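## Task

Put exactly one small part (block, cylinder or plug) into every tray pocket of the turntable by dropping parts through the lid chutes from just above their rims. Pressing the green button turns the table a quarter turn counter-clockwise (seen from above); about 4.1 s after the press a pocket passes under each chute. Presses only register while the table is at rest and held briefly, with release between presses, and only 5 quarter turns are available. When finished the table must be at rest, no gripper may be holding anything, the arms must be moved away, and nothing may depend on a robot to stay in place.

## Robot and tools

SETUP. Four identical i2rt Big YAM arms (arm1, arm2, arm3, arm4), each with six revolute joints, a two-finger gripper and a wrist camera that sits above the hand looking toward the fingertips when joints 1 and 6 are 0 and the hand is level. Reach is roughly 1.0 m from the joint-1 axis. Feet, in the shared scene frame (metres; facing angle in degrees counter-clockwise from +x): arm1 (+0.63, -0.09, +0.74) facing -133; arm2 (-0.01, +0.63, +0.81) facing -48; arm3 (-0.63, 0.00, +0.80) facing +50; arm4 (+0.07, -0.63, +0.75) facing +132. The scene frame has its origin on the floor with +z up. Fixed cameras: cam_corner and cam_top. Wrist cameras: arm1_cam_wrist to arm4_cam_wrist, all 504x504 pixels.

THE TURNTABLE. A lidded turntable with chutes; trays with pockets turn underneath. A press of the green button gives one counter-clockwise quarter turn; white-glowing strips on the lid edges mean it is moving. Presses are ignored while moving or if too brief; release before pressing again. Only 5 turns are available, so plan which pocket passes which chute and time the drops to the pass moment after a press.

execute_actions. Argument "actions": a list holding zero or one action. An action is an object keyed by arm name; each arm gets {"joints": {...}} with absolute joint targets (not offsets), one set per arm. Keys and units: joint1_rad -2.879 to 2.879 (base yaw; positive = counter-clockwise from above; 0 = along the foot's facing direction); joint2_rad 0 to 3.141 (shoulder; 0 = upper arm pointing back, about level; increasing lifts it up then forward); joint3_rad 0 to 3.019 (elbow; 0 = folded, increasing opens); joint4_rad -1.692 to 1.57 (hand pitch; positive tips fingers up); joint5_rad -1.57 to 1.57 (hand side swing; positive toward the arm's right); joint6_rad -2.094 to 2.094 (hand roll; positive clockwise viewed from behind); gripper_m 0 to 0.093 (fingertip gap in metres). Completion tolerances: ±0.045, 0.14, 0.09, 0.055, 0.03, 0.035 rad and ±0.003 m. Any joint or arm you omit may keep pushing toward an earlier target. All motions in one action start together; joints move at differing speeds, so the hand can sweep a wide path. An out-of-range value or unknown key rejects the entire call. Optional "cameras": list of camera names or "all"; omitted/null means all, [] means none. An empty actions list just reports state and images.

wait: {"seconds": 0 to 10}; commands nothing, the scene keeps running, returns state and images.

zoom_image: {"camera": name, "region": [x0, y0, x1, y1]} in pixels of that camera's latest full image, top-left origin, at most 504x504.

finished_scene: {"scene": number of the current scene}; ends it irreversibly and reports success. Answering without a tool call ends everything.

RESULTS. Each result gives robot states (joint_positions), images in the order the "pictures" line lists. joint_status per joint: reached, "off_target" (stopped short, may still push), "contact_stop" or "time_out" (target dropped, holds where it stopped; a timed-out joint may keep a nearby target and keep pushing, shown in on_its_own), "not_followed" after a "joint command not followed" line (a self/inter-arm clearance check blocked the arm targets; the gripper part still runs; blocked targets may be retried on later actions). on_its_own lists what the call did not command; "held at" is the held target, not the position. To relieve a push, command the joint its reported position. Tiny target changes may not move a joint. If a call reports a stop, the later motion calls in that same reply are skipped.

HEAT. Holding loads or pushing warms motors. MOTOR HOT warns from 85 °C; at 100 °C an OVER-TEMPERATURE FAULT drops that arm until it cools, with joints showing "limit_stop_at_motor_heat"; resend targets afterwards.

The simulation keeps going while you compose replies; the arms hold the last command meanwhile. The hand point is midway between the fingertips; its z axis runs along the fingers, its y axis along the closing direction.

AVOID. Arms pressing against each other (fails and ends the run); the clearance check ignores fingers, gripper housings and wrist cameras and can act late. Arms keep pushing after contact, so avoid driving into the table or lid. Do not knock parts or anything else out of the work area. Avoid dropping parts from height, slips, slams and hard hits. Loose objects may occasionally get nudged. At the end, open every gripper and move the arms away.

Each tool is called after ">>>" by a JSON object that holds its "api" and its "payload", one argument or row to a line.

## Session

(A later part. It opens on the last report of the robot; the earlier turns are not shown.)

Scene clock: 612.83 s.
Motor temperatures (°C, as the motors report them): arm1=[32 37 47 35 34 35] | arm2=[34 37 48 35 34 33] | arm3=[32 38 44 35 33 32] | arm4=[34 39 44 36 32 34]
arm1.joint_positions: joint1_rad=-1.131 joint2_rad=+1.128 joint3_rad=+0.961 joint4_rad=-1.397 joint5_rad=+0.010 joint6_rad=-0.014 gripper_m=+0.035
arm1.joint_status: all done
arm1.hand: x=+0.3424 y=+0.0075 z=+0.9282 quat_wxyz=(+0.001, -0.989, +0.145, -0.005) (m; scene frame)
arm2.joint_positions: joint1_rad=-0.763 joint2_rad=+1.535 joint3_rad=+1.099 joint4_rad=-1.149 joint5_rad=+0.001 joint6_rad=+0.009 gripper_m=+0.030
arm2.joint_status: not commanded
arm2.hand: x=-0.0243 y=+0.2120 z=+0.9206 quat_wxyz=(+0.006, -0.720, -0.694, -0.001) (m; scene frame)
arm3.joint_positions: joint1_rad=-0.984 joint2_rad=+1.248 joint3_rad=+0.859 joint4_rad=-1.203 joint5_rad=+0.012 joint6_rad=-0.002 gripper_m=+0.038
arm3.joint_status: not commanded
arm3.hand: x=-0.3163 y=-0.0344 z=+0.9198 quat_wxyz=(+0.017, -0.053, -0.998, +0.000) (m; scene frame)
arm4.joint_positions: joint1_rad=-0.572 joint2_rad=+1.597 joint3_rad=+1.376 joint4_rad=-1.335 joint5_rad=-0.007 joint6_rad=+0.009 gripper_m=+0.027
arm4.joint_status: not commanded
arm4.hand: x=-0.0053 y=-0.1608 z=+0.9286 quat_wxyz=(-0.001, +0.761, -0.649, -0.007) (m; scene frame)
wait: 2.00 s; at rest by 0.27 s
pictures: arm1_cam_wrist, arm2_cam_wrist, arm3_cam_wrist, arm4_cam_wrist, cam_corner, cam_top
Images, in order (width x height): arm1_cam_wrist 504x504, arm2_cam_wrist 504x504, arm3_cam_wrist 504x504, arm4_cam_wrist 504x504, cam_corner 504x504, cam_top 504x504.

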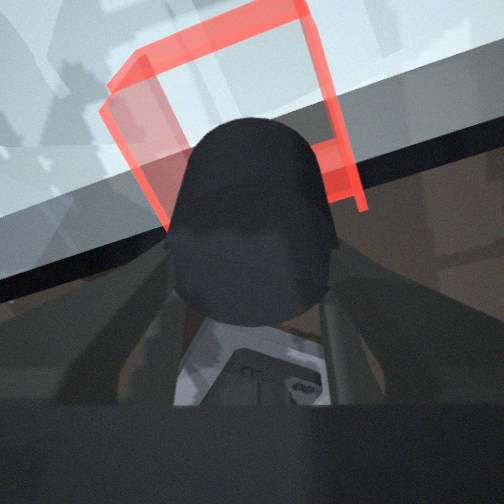

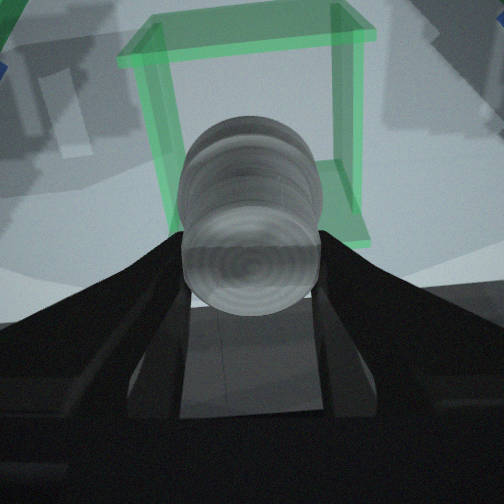

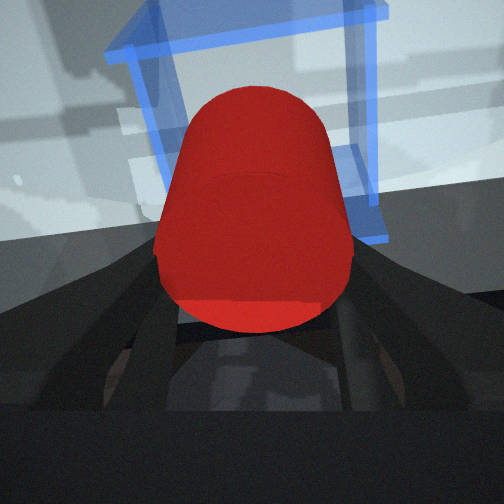

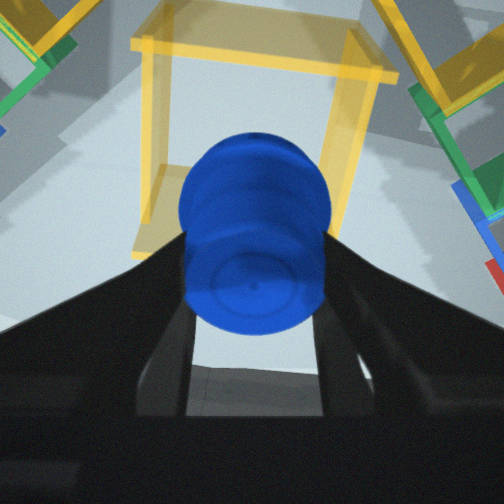

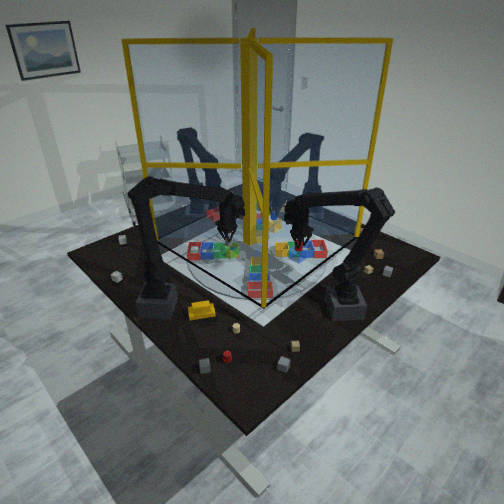

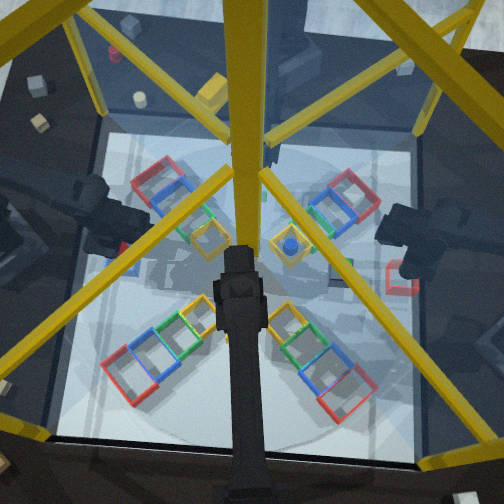

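>>> {"api": "execute_actions", "payload": {
  "actions": [
    {"arm1":{"joints":{"joint1_rad":-1.022,"joint3_rad":1.40,"joint4_rad":-1.45}}}
  ],
  "cameras": []
}}

>>> {"api": "execute_actions", "payload": {
  "actions": [
    {"arm1":{"joints":{"joint2_rad":1.45}}}
  ],
  "cameras": ["arm1_cam_wrist","cam_top"]
}}

Scene clock: 645.90 s.
Motor temperatures (°C, as the motors report them): arm1=[32 36 46 35 34 35] | arm2=[34 37 48 35 33 33] | arm3=[32 38 44 35 33 32] | arm4=[34 39 44 36 32 34]
arm1.joint_positions: joint1_rad=-1.021 joint2_rad=+1.127 joint3_rad=+1.360 joint4_rad=-1.439 joint5_rad=+0.010 joint6_rad=-0.014 gripper_m=+0.035
arm1.joint_status: all done
arm1.hand: x=+0.2527 y=-0.0073 z=+1.0949 quat_wxyz=(+0.019, -0.981, +0.090, +0.173) (m; scene frame)
arm2.joint_positions: joint1_rad=-0.763 joint2_rad=+1.535 joint3_rad=+1.099 joint4_rad=-1.149 joint5_rad=+0.001 joint6_rad=+0.009 gripper_m=+0.030
arm2.joint_status: not commanded
arm2.hand: x=-0.0243 y=+0.2120 z=+0.9206 quat_wxyz=(+0.006, -0.720, -0.694, -0.001) (m; scene frame)
arm3.joint_positions: joint1_rad=-0.984 joint2_rad=+1.248 joint3_rad=+0.859 joint4_rad=-1.203 joint5_rad=+0.012 joint6_rad=-0.002 gripper_m=+0.038
arm3.joint_status: not commanded
arm3.hand: x=-0.3163 y=-0.0344 z=+0.9198 quat_wxyz=(+0.017, -0.053, -0.998, +0.000) (m; scene frame)
arm4.joint_positions: joint1_rad=-0.572 joint2_rad=+1.597 joint3_rad=+1.376 joint4_rad=-1.335 joint5_rad=-0.007 joint6_rad=+0.009 gripper_m=+0.027
arm4.joint_status: not commanded
arm4.hand: x=-0.0053 y=-0.1608 z=+0.9286 quat_wxyz=(-0.001, +0.761, -0.649, -0.007) (m; scene frame)
pictures: none
No camera images: the call's "cameras" was empty. Leave "cameras" out to get every camera's image.

Scene clock: 647.17 s.
Motor temperatures (°C, as the motors report them): arm1=[32 36 47 35 34 35] | arm2=[34 37 48 35 33 33] | arm3=[32 38 44 35 33 32] | arm4=[34 39 44 36 32 34]
arm1.joint_positions: joint1_rad=-1.021 joint2_rad=+1.462 joint3_rad=+1.366 joint4_rad=-1.439 joint5_rad=+0.010 joint6_rad=-0.014 gripper_m=+0.035
arm1.joint_status: all done
arm1.hand: x=+0.1983 y=+0.0023 z=+0.9656 quat_wxyz=(+0.002, -0.996, +0.090, +0.010) (m; scene frame)
arm2.joint_positions: joint1_rad=-0.763 joint2_rad=+1.535 joint3_rad=+1.099 joint4_rad=-1.149 joint5_rad=+0.001 joint6_rad=+0.009 gripper_m=+0.030
arm2.joint_status: not commanded
arm2.hand: x=-0.0243 y=+0.2120 z=+0.9206 quat_wxyz=(+0.006, -0.720, -0.694, -0.001) (m; scene frame)
arm3.joint_positions: joint1_rad=-0.984 joint2_rad=+1.248 joint3_rad=+0.859 joint4_rad=-1.203 joint5_rad=+0.012 joint6_rad=-0.002 gripper_m=+0.038
arm3.joint_status: not commanded
arm3.hand: x=-0.3163 y=-0.0344 z=+0.9198 quat_wxyz=(+0.017, -0.053, -0.998, +0.000) (m; scene frame)
arm4.joint_positions: joint1_rad=-0.572 joint2_rad=+1.597 joint3_rad=+1.376 joint4_rad=-1.335 joint5_rad=-0.007 joint6_rad=+0.009 gripper_m=+0.027
arm4.joint_status: not commanded
arm4.hand: x=-0.0053 y=-0.1608 z=+0.9286 quat_wxyz=(-0.001, +0.761, -0.649, -0.007) (m; scene frame)
pictures: arm1_cam_wrist, cam_top
Images, in order (width x height): arm1_cam_wrist 504x504, cam_top 504x504.

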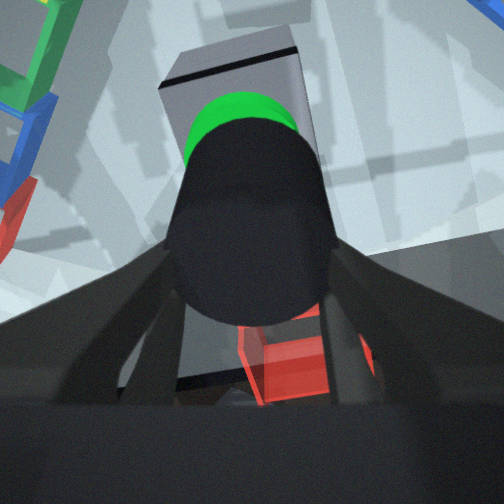

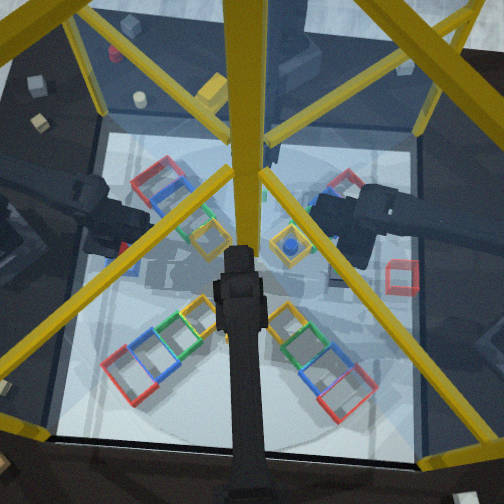

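Identical state; run the same sequence with release.

>>> {"api": "execute_actions", "payload": {
  "actions": [
    {"arm1":{"joints":{"joint2_rad":1.63}}}
  ],
  "cameras": ["cam_top"]
}}

>>> {"api": "wait", "payload": {
  "seconds": 0.2
}}

>>> {"api": "execute_actions", "payload": {
  "actions": [
    {"arm1":{"joints":{"joint2_rad":1.13}}}
  ],
  "cameras": []
}}

>>> {"api": "execute_actions", "payload": {
  "actions": [
    {"arm1":{"joints":{"joint1_rad":-1.128,"joint3_rad":0.958,"joint4_rad":-1.383}}}
  ],
  "cameras": []
}}

>>> {"api": "wait", "payload": {
  "seconds": 0.3
}}

>>> {"api": "execute_actions", "payload": {
  "actions": [
    {"arm1":{"joints":{"gripper_m":0.065}},"arm2":{"joints":{"gripper_m":0.065}},"arm3":{"joints":{"gripper_m":0.065}},"arm4":{"joints":{"gripper_m":0.065}}}
  ]
}}

>>> {"api": "wait", "payload": {
  "seconds": 4.5
}}

Scene clock: 654.20 s.
Motor temperatures (°C, as the motors report them): arm1=[32 37 48 35 34 35] | arm2=[34 37 48 35 33 33] | arm3=[32 38 44 35 33 32] | arm4=[34 39 44 36 32 34]
arm1.joint_positions: joint1_rad=-1.021 joint2_rad=+1.557 joint3_rad=+1.401 joint4_rad=-1.455 joint5_rad=+0.010 joint6_rad=-0.014 gripper_m=+0.035
arm1.joint_status: all done
arm1.hand: x=+0.1841 y=+0.0049 z=+0.9390 quat_wxyz=(-0.002, -0.996, +0.090, -0.027) (m; scene frame)
arm2.joint_positions: joint1_rad=-0.763 joint2_rad=+1.535 joint3_rad=+1.099 joint4_rad=-1.149 joint5_rad=+0.001 joint6_rad=+0.009 gripper_m=+0.030
arm2.joint_status: not commanded
arm2.hand: x=-0.0243 y=+0.2120 z=+0.9206 quat_wxyz=(+0.006, -0.720, -0.694, -0.001) (m; scene frame)
arm3.joint_positions: joint1_rad=-0.984 joint2_rad=+1.248 joint3_rad=+0.859 joint4_rad=-1.203 joint5_rad=+0.012 joint6_rad=-0.002 gripper_m=+0.038
arm3.joint_status: not commanded
arm3.hand: x=-0.3163 y=-0.0344 z=+0.9198 quat_wxyz=(+0.017, -0.053, -0.998, +0.000) (m; scene frame)
arm4.joint_positions: joint1_rad=-0.572 joint2_rad=+1.597 joint3_rad=+1.376 joint4_rad=-1.335 joint5_rad=-0.007 joint6_rad=+0.009 gripper_m=+0.027
arm4.joint_status: not commanded
arm4.hand: x=-0.0053 y=-0.1608 z=+0.9286 quat_wxyz=(-0.001, +0.761, -0.649, -0.007) (m; scene frame)
pictures: cam_top
Images, in order (width x height): cam_top 504x504.

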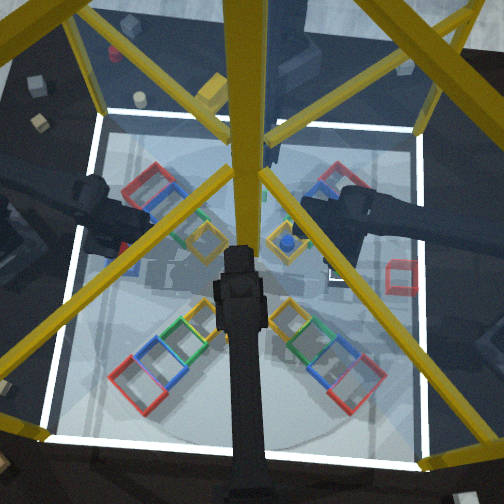

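Scene clock: 654.40 s.
Motor temperatures (°C, as the motors report them): arm1=[32 37 48 35 34 35] | arm2=[34 37 48 35 33 33] | arm3=[32 38 44 35 33 32] | arm4=[34 39 44 36 32 34]
arm1.joint_positions: joint1_rad=-1.021 joint2_rad=+1.557 joint3_rad=+1.401 joint4_rad=-1.455 joint5_rad=+0.010 joint6_rad=-0.014 gripper_m=+0.035
arm1.joint_status: all done
arm1.hand: x=+0.1841 y=+0.0049 z=+0.9390 quat_wxyz=(-0.002, -0.996, +0.090, -0.027) (m; scene frame)
arm2.joint_positions: joint1_rad=-0.763 joint2_rad=+1.535 joint3_rad=+1.099 joint4_rad=-1.149 joint5_rad=+0.001 joint6_rad=+0.009 gripper_m=+0.030
arm2.joint_status: not commanded
arm2.hand: x=-0.0243 y=+0.2120 z=+0.9206 quat_wxyz=(+0.006, -0.720, -0.694, -0.001) (m; scene frame)
arm3.joint_positions: joint1_rad=-0.984 joint2_rad=+1.248 joint3_rad=+0.859 joint4_rad=-1.203 joint5_rad=+0.012 joint6_rad=-0.002 gripper_m=+0.038
arm3.joint_status: not commanded
arm3.hand: x=-0.3163 y=-0.0344 z=+0.9198 quat_wxyz=(+0.017, -0.053, -0.998, +0.000) (m; scene frame)
arm4.joint_positions: joint1_rad=-0.572 joint2_rad=+1.597 joint3_rad=+1.376 joint4_rad=-1.335 joint5_rad=-0.007 joint6_rad=+0.009 gripper_m=+0.027
arm4.joint_status: not commanded
arm4.hand: x=-0.0053 y=-0.1608 z=+0.9286 quat_wxyz=(-0.001, +0.761, -0.649, -0.007) (m; scene frame)
wait: 0.20 s; no rest
pictures: arm1_cam_wrist, arm2_cam_wrist, arm3_cam_wrist, arm4_cam_wrist, cam_corner, cam_top
Images, in order (width x height): arm1_cam_wrist 504x504, arm2_cam_wrist 504x504, arm3_cam_wrist 504x504, arm4_cam_wrist 504x504, cam_corner 504x504, cam_top 504x504.

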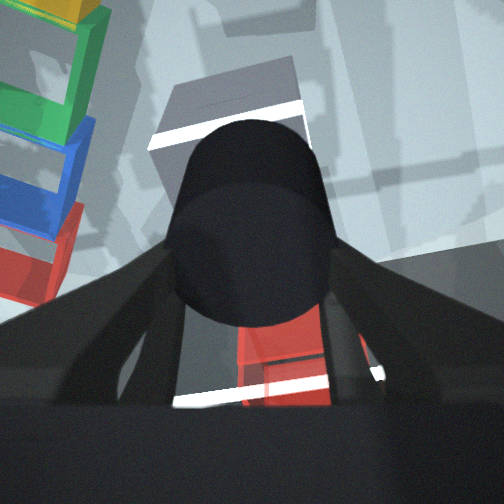

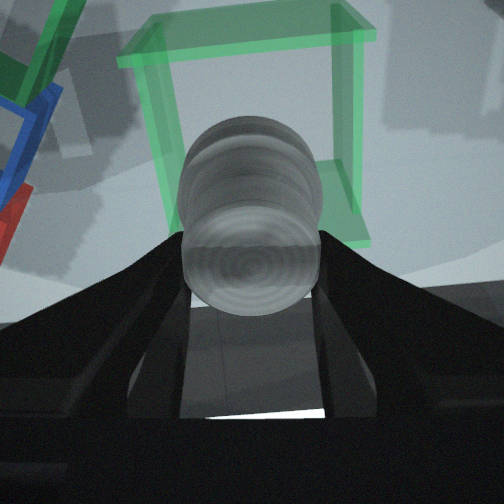

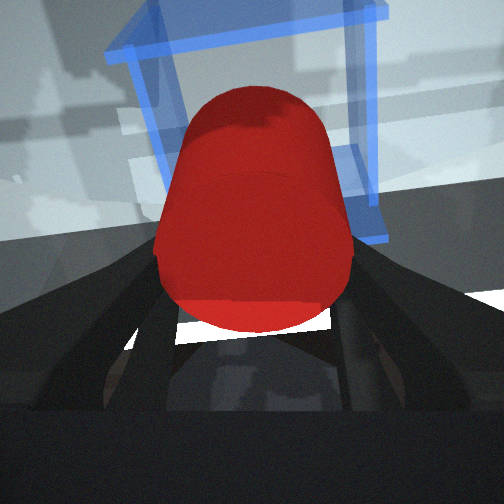

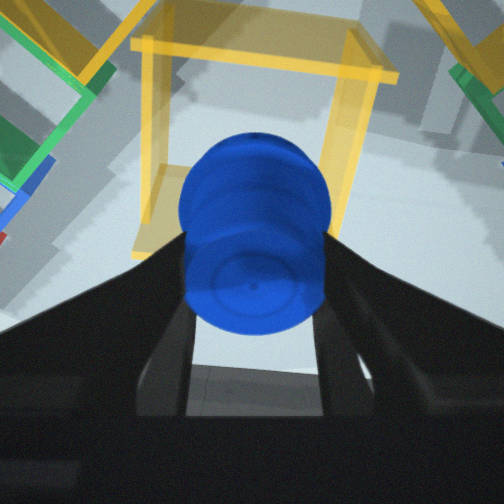

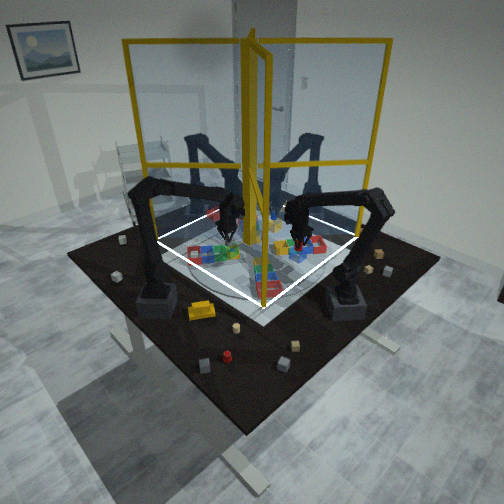

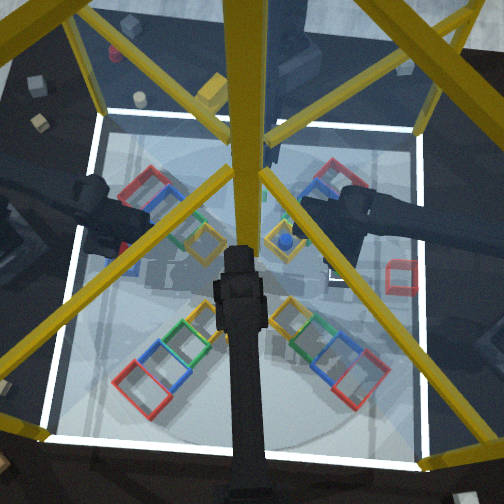

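Scene clock: 656.00 s.
Motor temperatures (°C, as the motors report them): arm1=[32 37 47 35 34 35] | arm2=[34 37 48 34 33 33] | arm3=[32 38 44 35 33 32] | arm4=[34 39 44 36 32 34]
arm1.joint_positions: joint1_rad=-1.021 joint2_rad=+1.129 joint3_rad=+1.395 joint4_rad=-1.455 joint5_rad=+0.010 joint6_rad=-0.014 gripper_m=+0.035
arm1.joint_status: all done
arm1.hand: x=+0.2511 y=-0.0069 z=+1.1089 quat_wxyz=(+0.020, -0.979, +0.090, +0.181) (m; scene frame)
arm2.joint_positions: joint1_rad=-0.763 joint2_rad=+1.535 joint3_rad=+1.099 joint4_rad=-1.149 joint5_rad=+0.001 joint6_rad=+0.009 gripper_m=+0.030
arm2.joint_status: not commanded
arm2.hand: x=-0.0243 y=+0.2120 z=+0.9206 quat_wxyz=(+0.006, -0.720, -0.694, -0.001) (m; scene frame)
arm3.joint_positions: joint1_rad=-0.984 joint2_rad=+1.248 joint3_rad=+0.859 joint4_rad=-1.203 joint5_rad=+0.012 joint6_rad=-0.002 gripper_m=+0.038
arm3.joint_status: not commanded
arm3.hand: x=-0.3163 y=-0.0344 z=+0.9198 quat_wxyz=(+0.017, -0.053, -0.998, +0.000) (m; scene frame)
arm4.joint_positions: joint1_rad=-0.572 joint2_rad=+1.597 joint3_rad=+1.376 joint4_rad=-1.335 joint5_rad=-0.007 joint6_rad=+0.009 gripper_m=+0.027
arm4.joint_status: not commanded
arm4.hand: x=-0.0053 y=-0.1608 z=+0.9286 quat_wxyz=(-0.001, +0.761, -0.649, -0.007) (m; scene frame)
pictures: none
No camera images: the call's "cameras" was empty. Leave "cameras" out to get every camera's image.

Scene clock: 657.13 s.
Motor temperatures (°C, as the motors report them): arm1=[32 36 47 35 34 35] | arm2=[34 37 48 34 33 33] | arm3=[32 38 44 35 33 32] | arm4=[34 39 44 36 32 34]
arm1.joint_positions: joint1_rad=-1.131 joint2_rad=+1.128 joint3_rad=+0.961 joint4_rad=-1.397 joint5_rad=+0.010 joint6_rad=-0.014 gripper_m=+0.035
arm1.joint_status: all done
arm1.hand: x=+0.3423 y=+0.0074 z=+0.9282 quat_wxyz=(+0.001, -0.989, +0.145, -0.005) (m; scene frame)
arm2.joint_positions: joint1_rad=-0.763 joint2_rad=+1.535 joint3_rad=+1.099 joint4_rad=-1.149 joint5_rad=+0.001 joint6_rad=+0.009 gripper_m=+0.030
arm2.joint_status: not commanded
arm2.hand: x=-0.0243 y=+0.2120 z=+0.9206 quat_wxyz=(+0.006, -0.720, -0.694, -0.001) (m; scene frame)
arm3.joint_positions: joint1_rad=-0.984 joint2_rad=+1.248 joint3_rad=+0.859 joint4_rad=-1.203 joint5_rad=+0.012 joint6_rad=-0.002 gripper_m=+0.038
arm3.joint_status: not commanded
arm3.hand: x=-0.3163 y=-0.0344 z=+0.9198 quat_wxyz=(+0.017, -0.053, -0.998, +0.000) (m; scene frame)
arm4.joint_positions: joint1_rad=-0.572 joint2_rad=+1.597 joint3_rad=+1.376 joint4_rad=-1.335 joint5_rad=-0.007 joint6_rad=+0.009 gripper_m=+0.027
arm4.joint_status: not commanded
arm4.hand: x=-0.0053 y=-0.1608 z=+0.9286 quat_wxyz=(-0.001, +0.761, -0.649, -0.007) (m; scene frame)
pictures: none
No camera images: the call's "cameras" was empty. Leave "cameras" out to get every camera's image.

Scene clock: 657.43 s.
Motor temperatures (°C, as the motors report them): arm1=[32 36 47 35 34 35] | arm2=[34 37 48 34 33 33] | arm3=[32 38 44 35 33 32] | arm4=[34 39 44 36 32 34]
arm1.joint_positions: joint1_rad=-1.131 joint2_rad=+1.128 joint3_rad=+0.961 joint4_rad=-1.397 joint5_rad=+0.010 joint6_rad=-0.014 gripper_m=+0.035
arm1.joint_status: all done
arm1.hand: x=+0.3423 y=+0.0074 z=+0.9282 quat_wxyz=(+0.001, -0.989, +0.145, -0.005) (m; scene frame)
arm2.joint_positions: joint1_rad=-0.763 joint2_rad=+1.535 joint3_rad=+1.099 joint4_rad=-1.149 joint5_rad=+0.001 joint6_rad=+0.009 gripper_m=+0.030
arm2.joint_status: not commanded
arm2.hand: x=-0.0243 y=+0.2120 z=+0.9206 quat_wxyz=(+0.006, -0.720, -0.694, -0.001) (m; scene frame)
arm3.joint_positions: joint1_rad=-0.984 joint2_rad=+1.248 joint3_rad=+0.859 joint4_rad=-1.203 joint5_rad=+0.012 joint6_rad=-0.002 gripper_m=+0.038
arm3.joint_status: not commanded
arm3.hand: x=-0.3163 y=-0.0344 z=+0.9198 quat_wxyz=(+0.017, -0.053, -0.998, +0.000) (m; scene frame)
arm4.joint_positions: joint1_rad=-0.572 joint2_rad=+1.597 joint3_rad=+1.376 joint4_rad=-1.335 joint5_rad=-0.007 joint6_rad=+0.009 gripper_m=+0.027
arm4.joint_status: not commanded
arm4.hand: x=-0.0053 y=-0.1608 z=+0.9286 quat_wxyz=(-0.001, +0.761, -0.649, -0.007) (m; scene frame)
wait: 0.30 s; at rest by 0.27 s
pictures: arm1_cam_wrist, arm2_cam_wrist, arm3_cam_wrist, arm4_cam_wrist, cam_corner, cam_top
Images, in order (width x height): arm1_cam_wrist 504x504, arm2_cam_wrist 504x504, arm3_cam_wrist 504x504, arm4_cam_wrist 504x504, cam_corner 504x504, cam_top 504x504.

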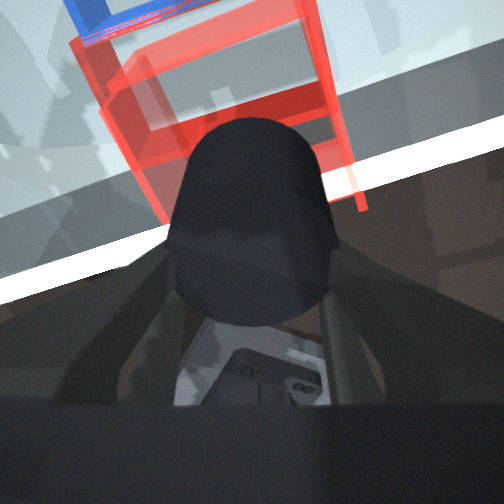

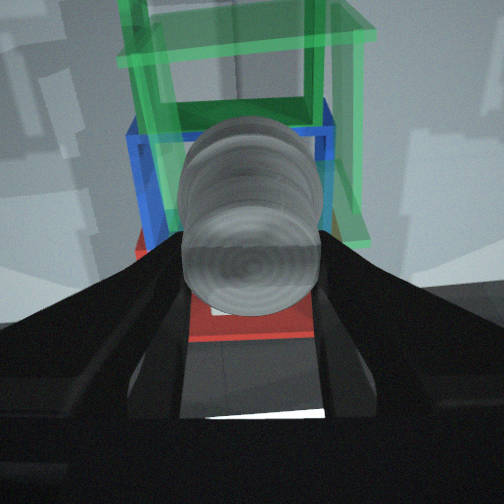

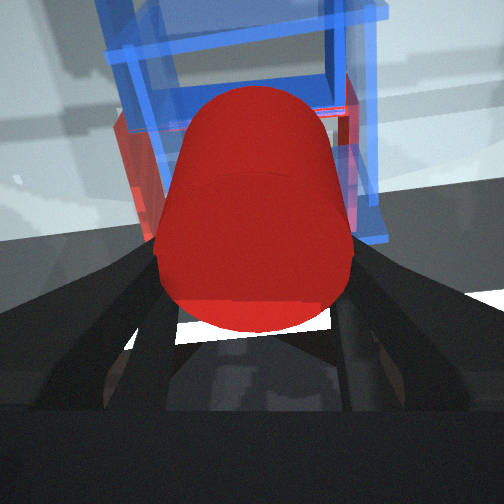

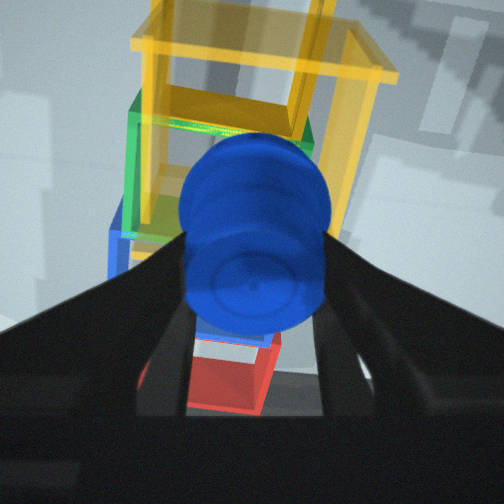

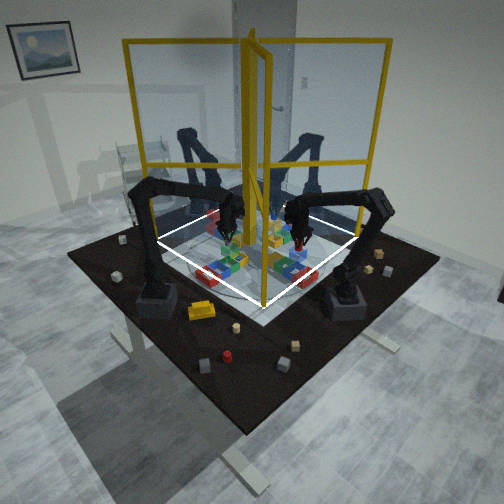

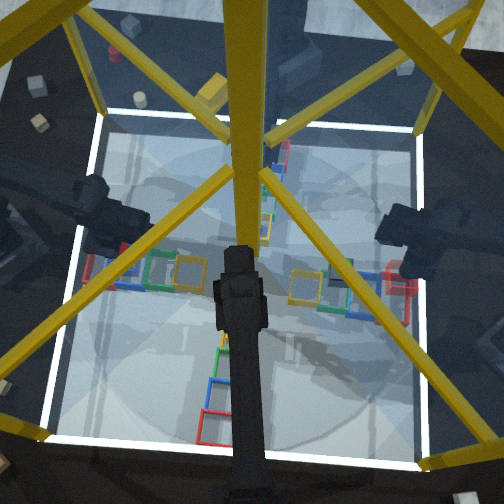

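Scene clock: 658.03 s.
Motor temperatures (°C, as the motors report them): arm1=[32 36 47 35 34 35] | arm2=[34 37 48 34 33 33] | arm3=[32 38 44 35 33 32] | arm4=[34 39 44 36 32 34]
arm1.joint_positions: joint1_rad=-1.131 joint2_rad=+1.128 joint3_rad=+0.961 joint4_rad=-1.397 joint5_rad=+0.010 joint6_rad=-0.014 gripper_m=+0.065
arm1.joint_status: all done
arm1.hand: x=+0.3423 y=+0.0074 z=+0.9282 quat_wxyz=(+0.001, -0.989, +0.145, -0.005) (m; scene frame)
arm2.joint_positions: joint1_rad=-0.763 joint2_rad=+1.533 joint3_rad=+1.099 joint4_rad=-1.149 joint5_rad=+0.001 joint6_rad=+0.009 gripper_m=+0.065
arm2.joint_status: all done
arm2.hand: x=-0.0243 y=+0.2120 z=+0.9214 quat_wxyz=(+0.005, -0.720, -0.694, +0.000) (m; scene frame)
arm3.joint_positions: joint1_rad=-0.984 joint2_rad=+1.248 joint3_rad=+0.859 joint4_rad=-1.203 joint5_rad=+0.012 joint6_rad=-0.002 gripper_m=+0.065
arm3.joint_status: all done
arm3.hand: x=-0.3163 y=-0.0344 z=+0.9198 quat_wxyz=(+0.017, -0.053, -0.998, +0.000) (m; scene frame)
arm4.joint_positions: joint1_rad=-0.572 joint2_rad=+1.597 joint3_rad=+1.376 joint4_rad=-1.335 joint5_rad=-0.007 joint6_rad=+0.009 gripper_m=+0.065
arm4.joint_status: all done
arm4.hand: x=-0.0053 y=-0.1608 z=+0.9286 quat_wxyz=(-0.001, +0.761, -0.649, -0.007) (m; scene frame)
pictures: arm1_cam_wrist, arm2_cam_wrist, arm3_cam_wrist, arm4_cam_wrist, cam_corner, cam_top
Images, in order (width x height): arm1_cam_wrist 504x504, arm2_cam_wrist 504x504, arm3_cam_wrist 504x504, arm4_cam_wrist 504x504, cam_corner 504x504, cam_top 504x504.

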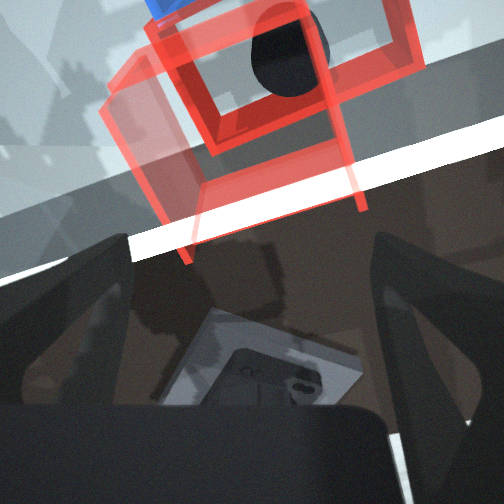

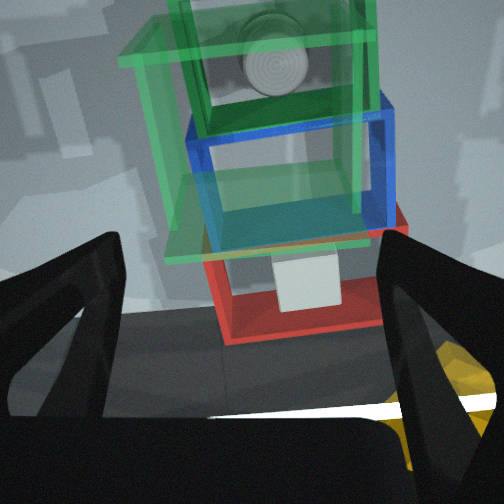

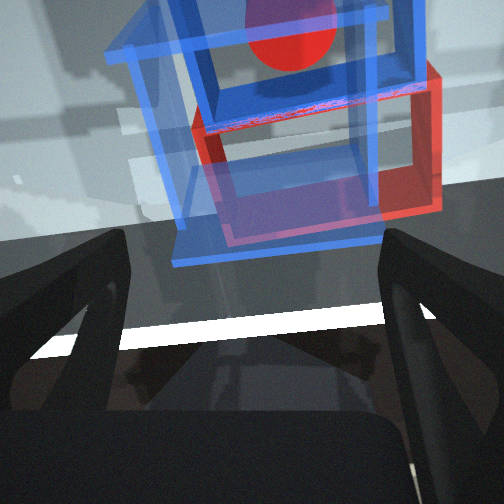

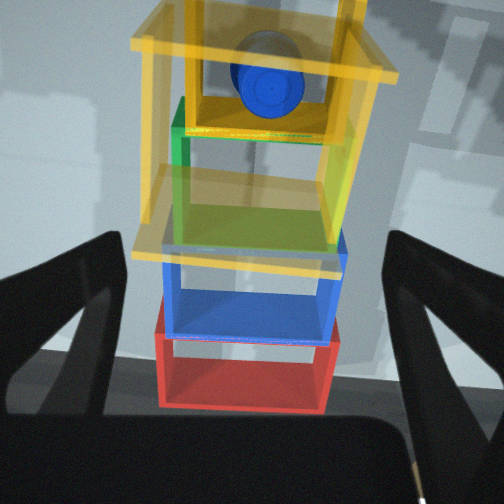

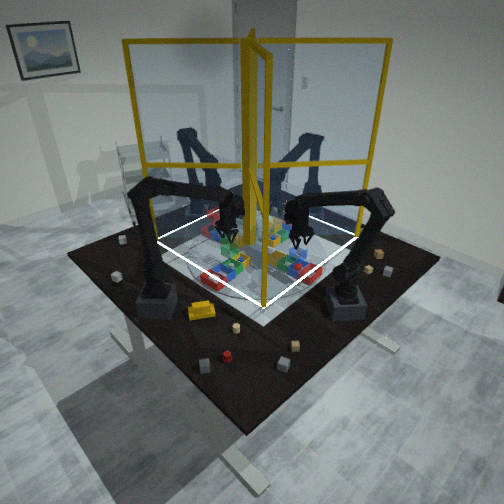

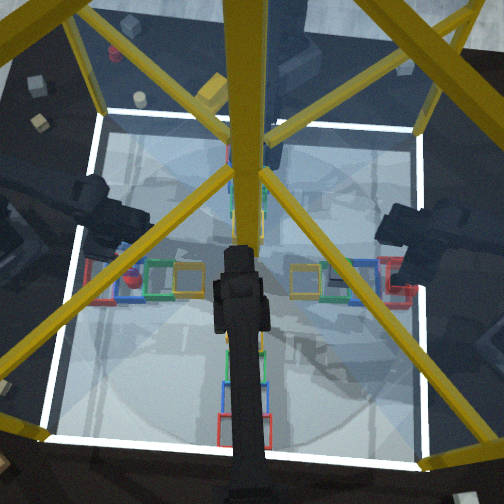

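Scene clock: 662.53 s.
Motor temperatures (°C, as the motors report them): arm1=[32 36 47 35 34 35] | arm2=[34 37 48 34 33 33] | arm3=[32 38 44 35 33 32] | arm4=[34 39 44 36 32 34]
arm1.joint_positions: joint1_rad=-1.131 joint2_rad=+1.128 joint3_rad=+0.961 joint4_rad=-1.397 joint5_rad=+0.010 joint6_rad=-0.014 gripper_m=+0.065
arm1.joint_status: all done
arm1.hand: x=+0.3423 y=+0.0074 z=+0.9282 quat_wxyz=(+0.001, -0.989, +0.145, -0.005) (m; scene frame)
arm2.joint_positions: joint1_rad=-0.763 joint2_rad=+1.533 joint3_rad=+1.099 joint4_rad=-1.149 joint5_rad=+0.001 joint6_rad=+0.009 gripper_m=+0.065
arm2.joint_status: all done
arm2.hand: x=-0.0243 y=+0.2120 z=+0.9214 quat_wxyz=(+0.005, -0.720, -0.694, +0.000) (m; scene frame)
arm3.joint_positions: joint1_rad=-0.984 joint2_rad=+1.248 joint3_rad=+0.859 joint4_rad=-1.203 joint5_rad=+0.012 joint6_rad=-0.002 gripper_m=+0.065
arm3.joint_status: all done
arm3.hand: x=-0.3163 y=-0.0344 z=+0.9198 quat_wxyz=(+0.017, -0.053, -0.998, +0.000) (m; scene frame)
arm4.joint_positions: joint1_rad=-0.572 joint2_rad=+1.597 joint3_rad=+1.376 joint4_rad=-1.335 joint5_rad=-0.007 joint6_rad=+0.009 gripper_m=+0.065
arm4.joint_status: all done
arm4.hand: x=-0.0053 y=-0.1608 z=+0.9286 quat_wxyz=(-0.001, +0.761, -0.649, -0.007) (m; scene frame)
wait: 4.50 s; at rest by 0.27 s
pictures: arm1_cam_wrist, arm2_cam_wrist, arm3_cam_wrist, arm4_cam_wrist, cam_corner, cam_top
Images, in order (width x height): arm1_cam_wrist 504x504, arm2_cam_wrist 504x504, arm3_cam_wrist 504x504, arm4_cam_wrist 504x504, cam_corner 504x504, cam_top 504x504.

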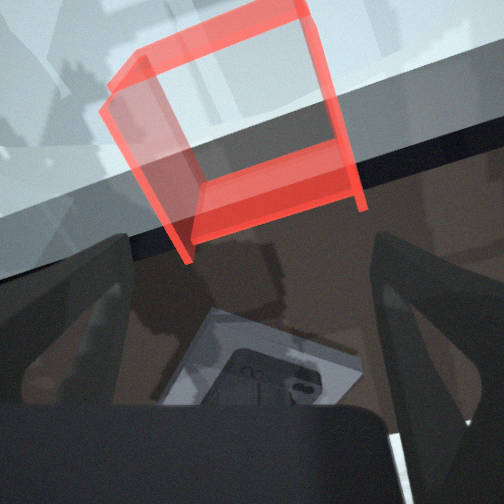

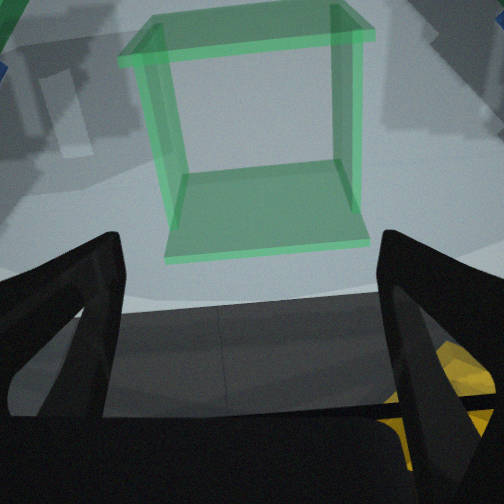

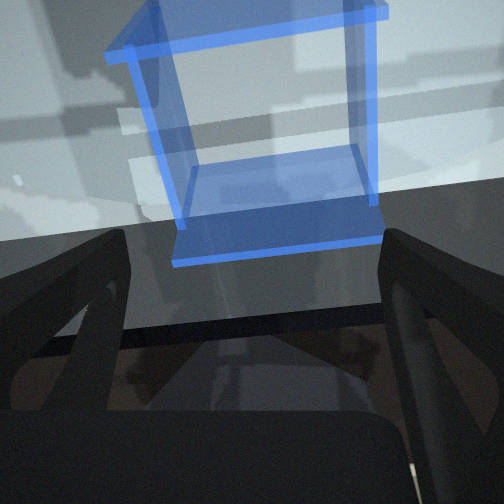

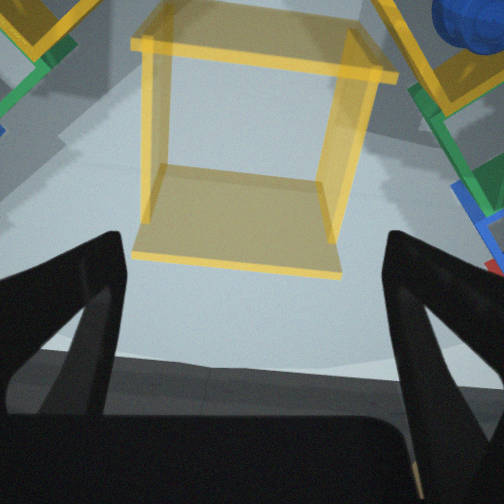

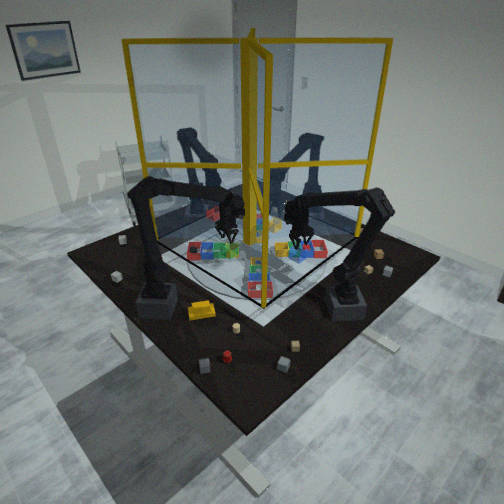

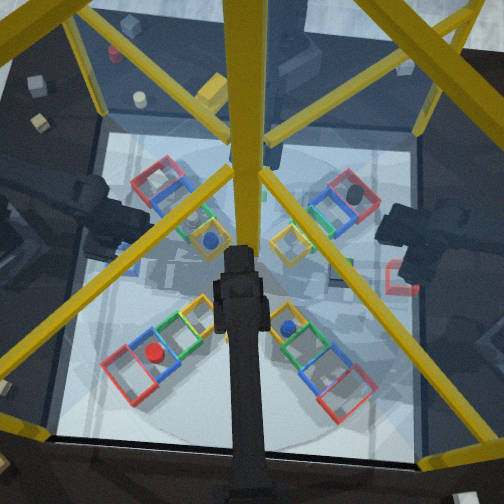

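>>> {"api": "execute_actions", "payload": {
  "actions": []
}}

Scene clock: 693.73 s.
Motor temperatures (°C, as the motors report them): arm1=[32 36 46 35 34 35] | arm2=[34 38 49 34 33 33] | arm3=[32 38 44 35 33 32] | arm4=[34 39 44 36 32 34]
arm1.joint_positions: joint1_rad=-1.131 joint2_rad=+1.128 joint3_rad=+0.961 joint4_rad=-1.397 joint5_rad=+0.010 joint6_rad=-0.014 gripper_m=+0.065
arm1.joint_status: all done
arm1.hand: x=+0.3423 y=+0.0074 z=+0.9282 quat_wxyz=(+0.001, -0.989, +0.145, -0.005) (m; scene frame)
arm2.joint_positions: joint1_rad=-0.763 joint2_rad=+1.533 joint3_rad=+1.099 joint4_rad=-1.149 joint5_rad=+0.001 joint6_rad=+0.009 gripper_m=+0.065
arm2.joint_status: all done
arm2.hand: x=-0.0243 y=+0.2120 z=+0.9214 quat_wxyz=(+0.005, -0.720, -0.694, +0.000) (m; scene frame)
arm3.joint_positions: joint1_rad=-0.984 joint2_rad=+1.248 joint3_rad=+0.859 joint4_rad=-1.203 joint5_rad=+0.012 joint6_rad=-0.002 gripper_m=+0.065
arm3.joint_status: all done
arm3.hand: x=-0.3163 y=-0.0344 z=+0.9198 quat_wxyz=(+0.017, -0.053, -0.998, +0.000) (m; scene frame)
arm4.joint_positions: joint1_rad=-0.572 joint2_rad=+1.597 joint3_rad=+1.376 joint4_rad=-1.335 joint5_rad=-0.007 joint6_rad=+0.009 gripper_m=+0.065
arm4.joint_status: all done
arm4.hand: x=-0.0053 y=-0.1608 z=+0.9286 quat_wxyz=(-0.001, +0.761, -0.649, -0.007) (m; scene frame)
pictures: arm1_cam_wrist, arm2_cam_wrist, arm3_cam_wrist, arm4_cam_wrist, cam_corner, cam_top
Images, in order (width x height): arm1_cam_wrist 504x504, arm2_cam_wrist 504x504, arm3_cam_wrist 504x504, arm4_cam_wrist 504x504, cam_corner 504x504, cam_top 504x504.

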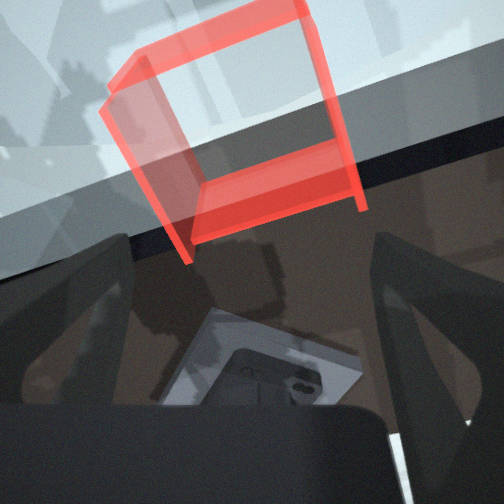

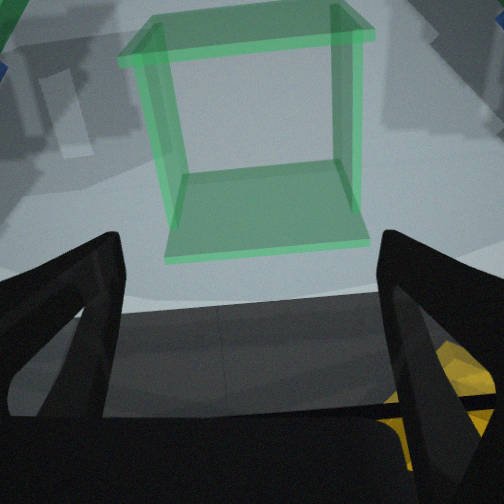

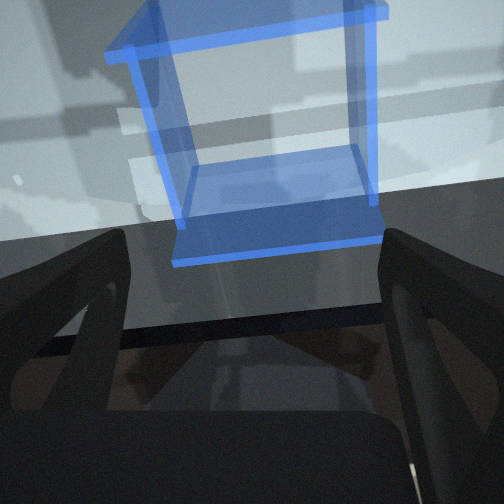

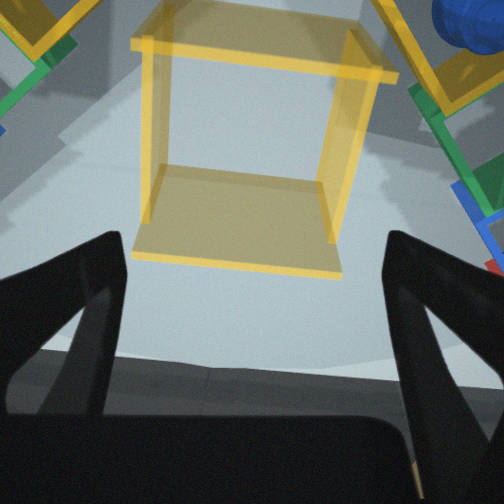

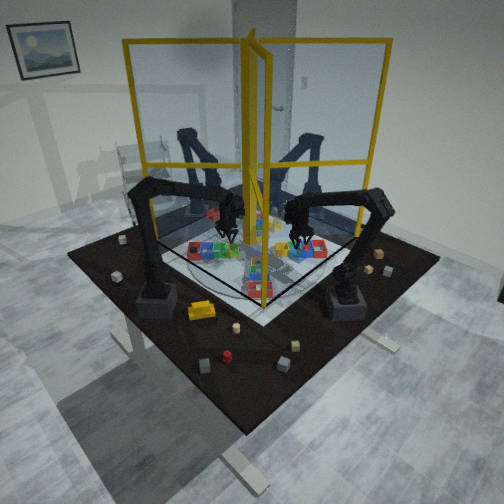

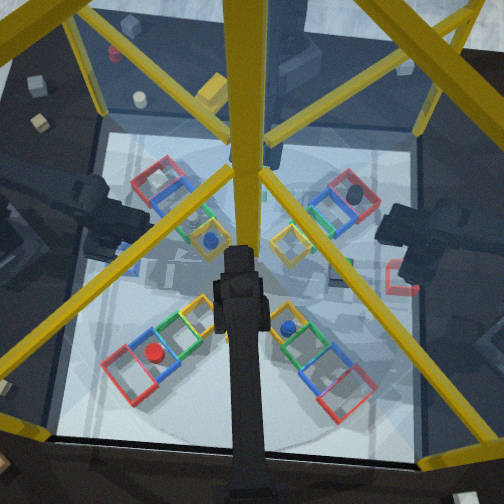

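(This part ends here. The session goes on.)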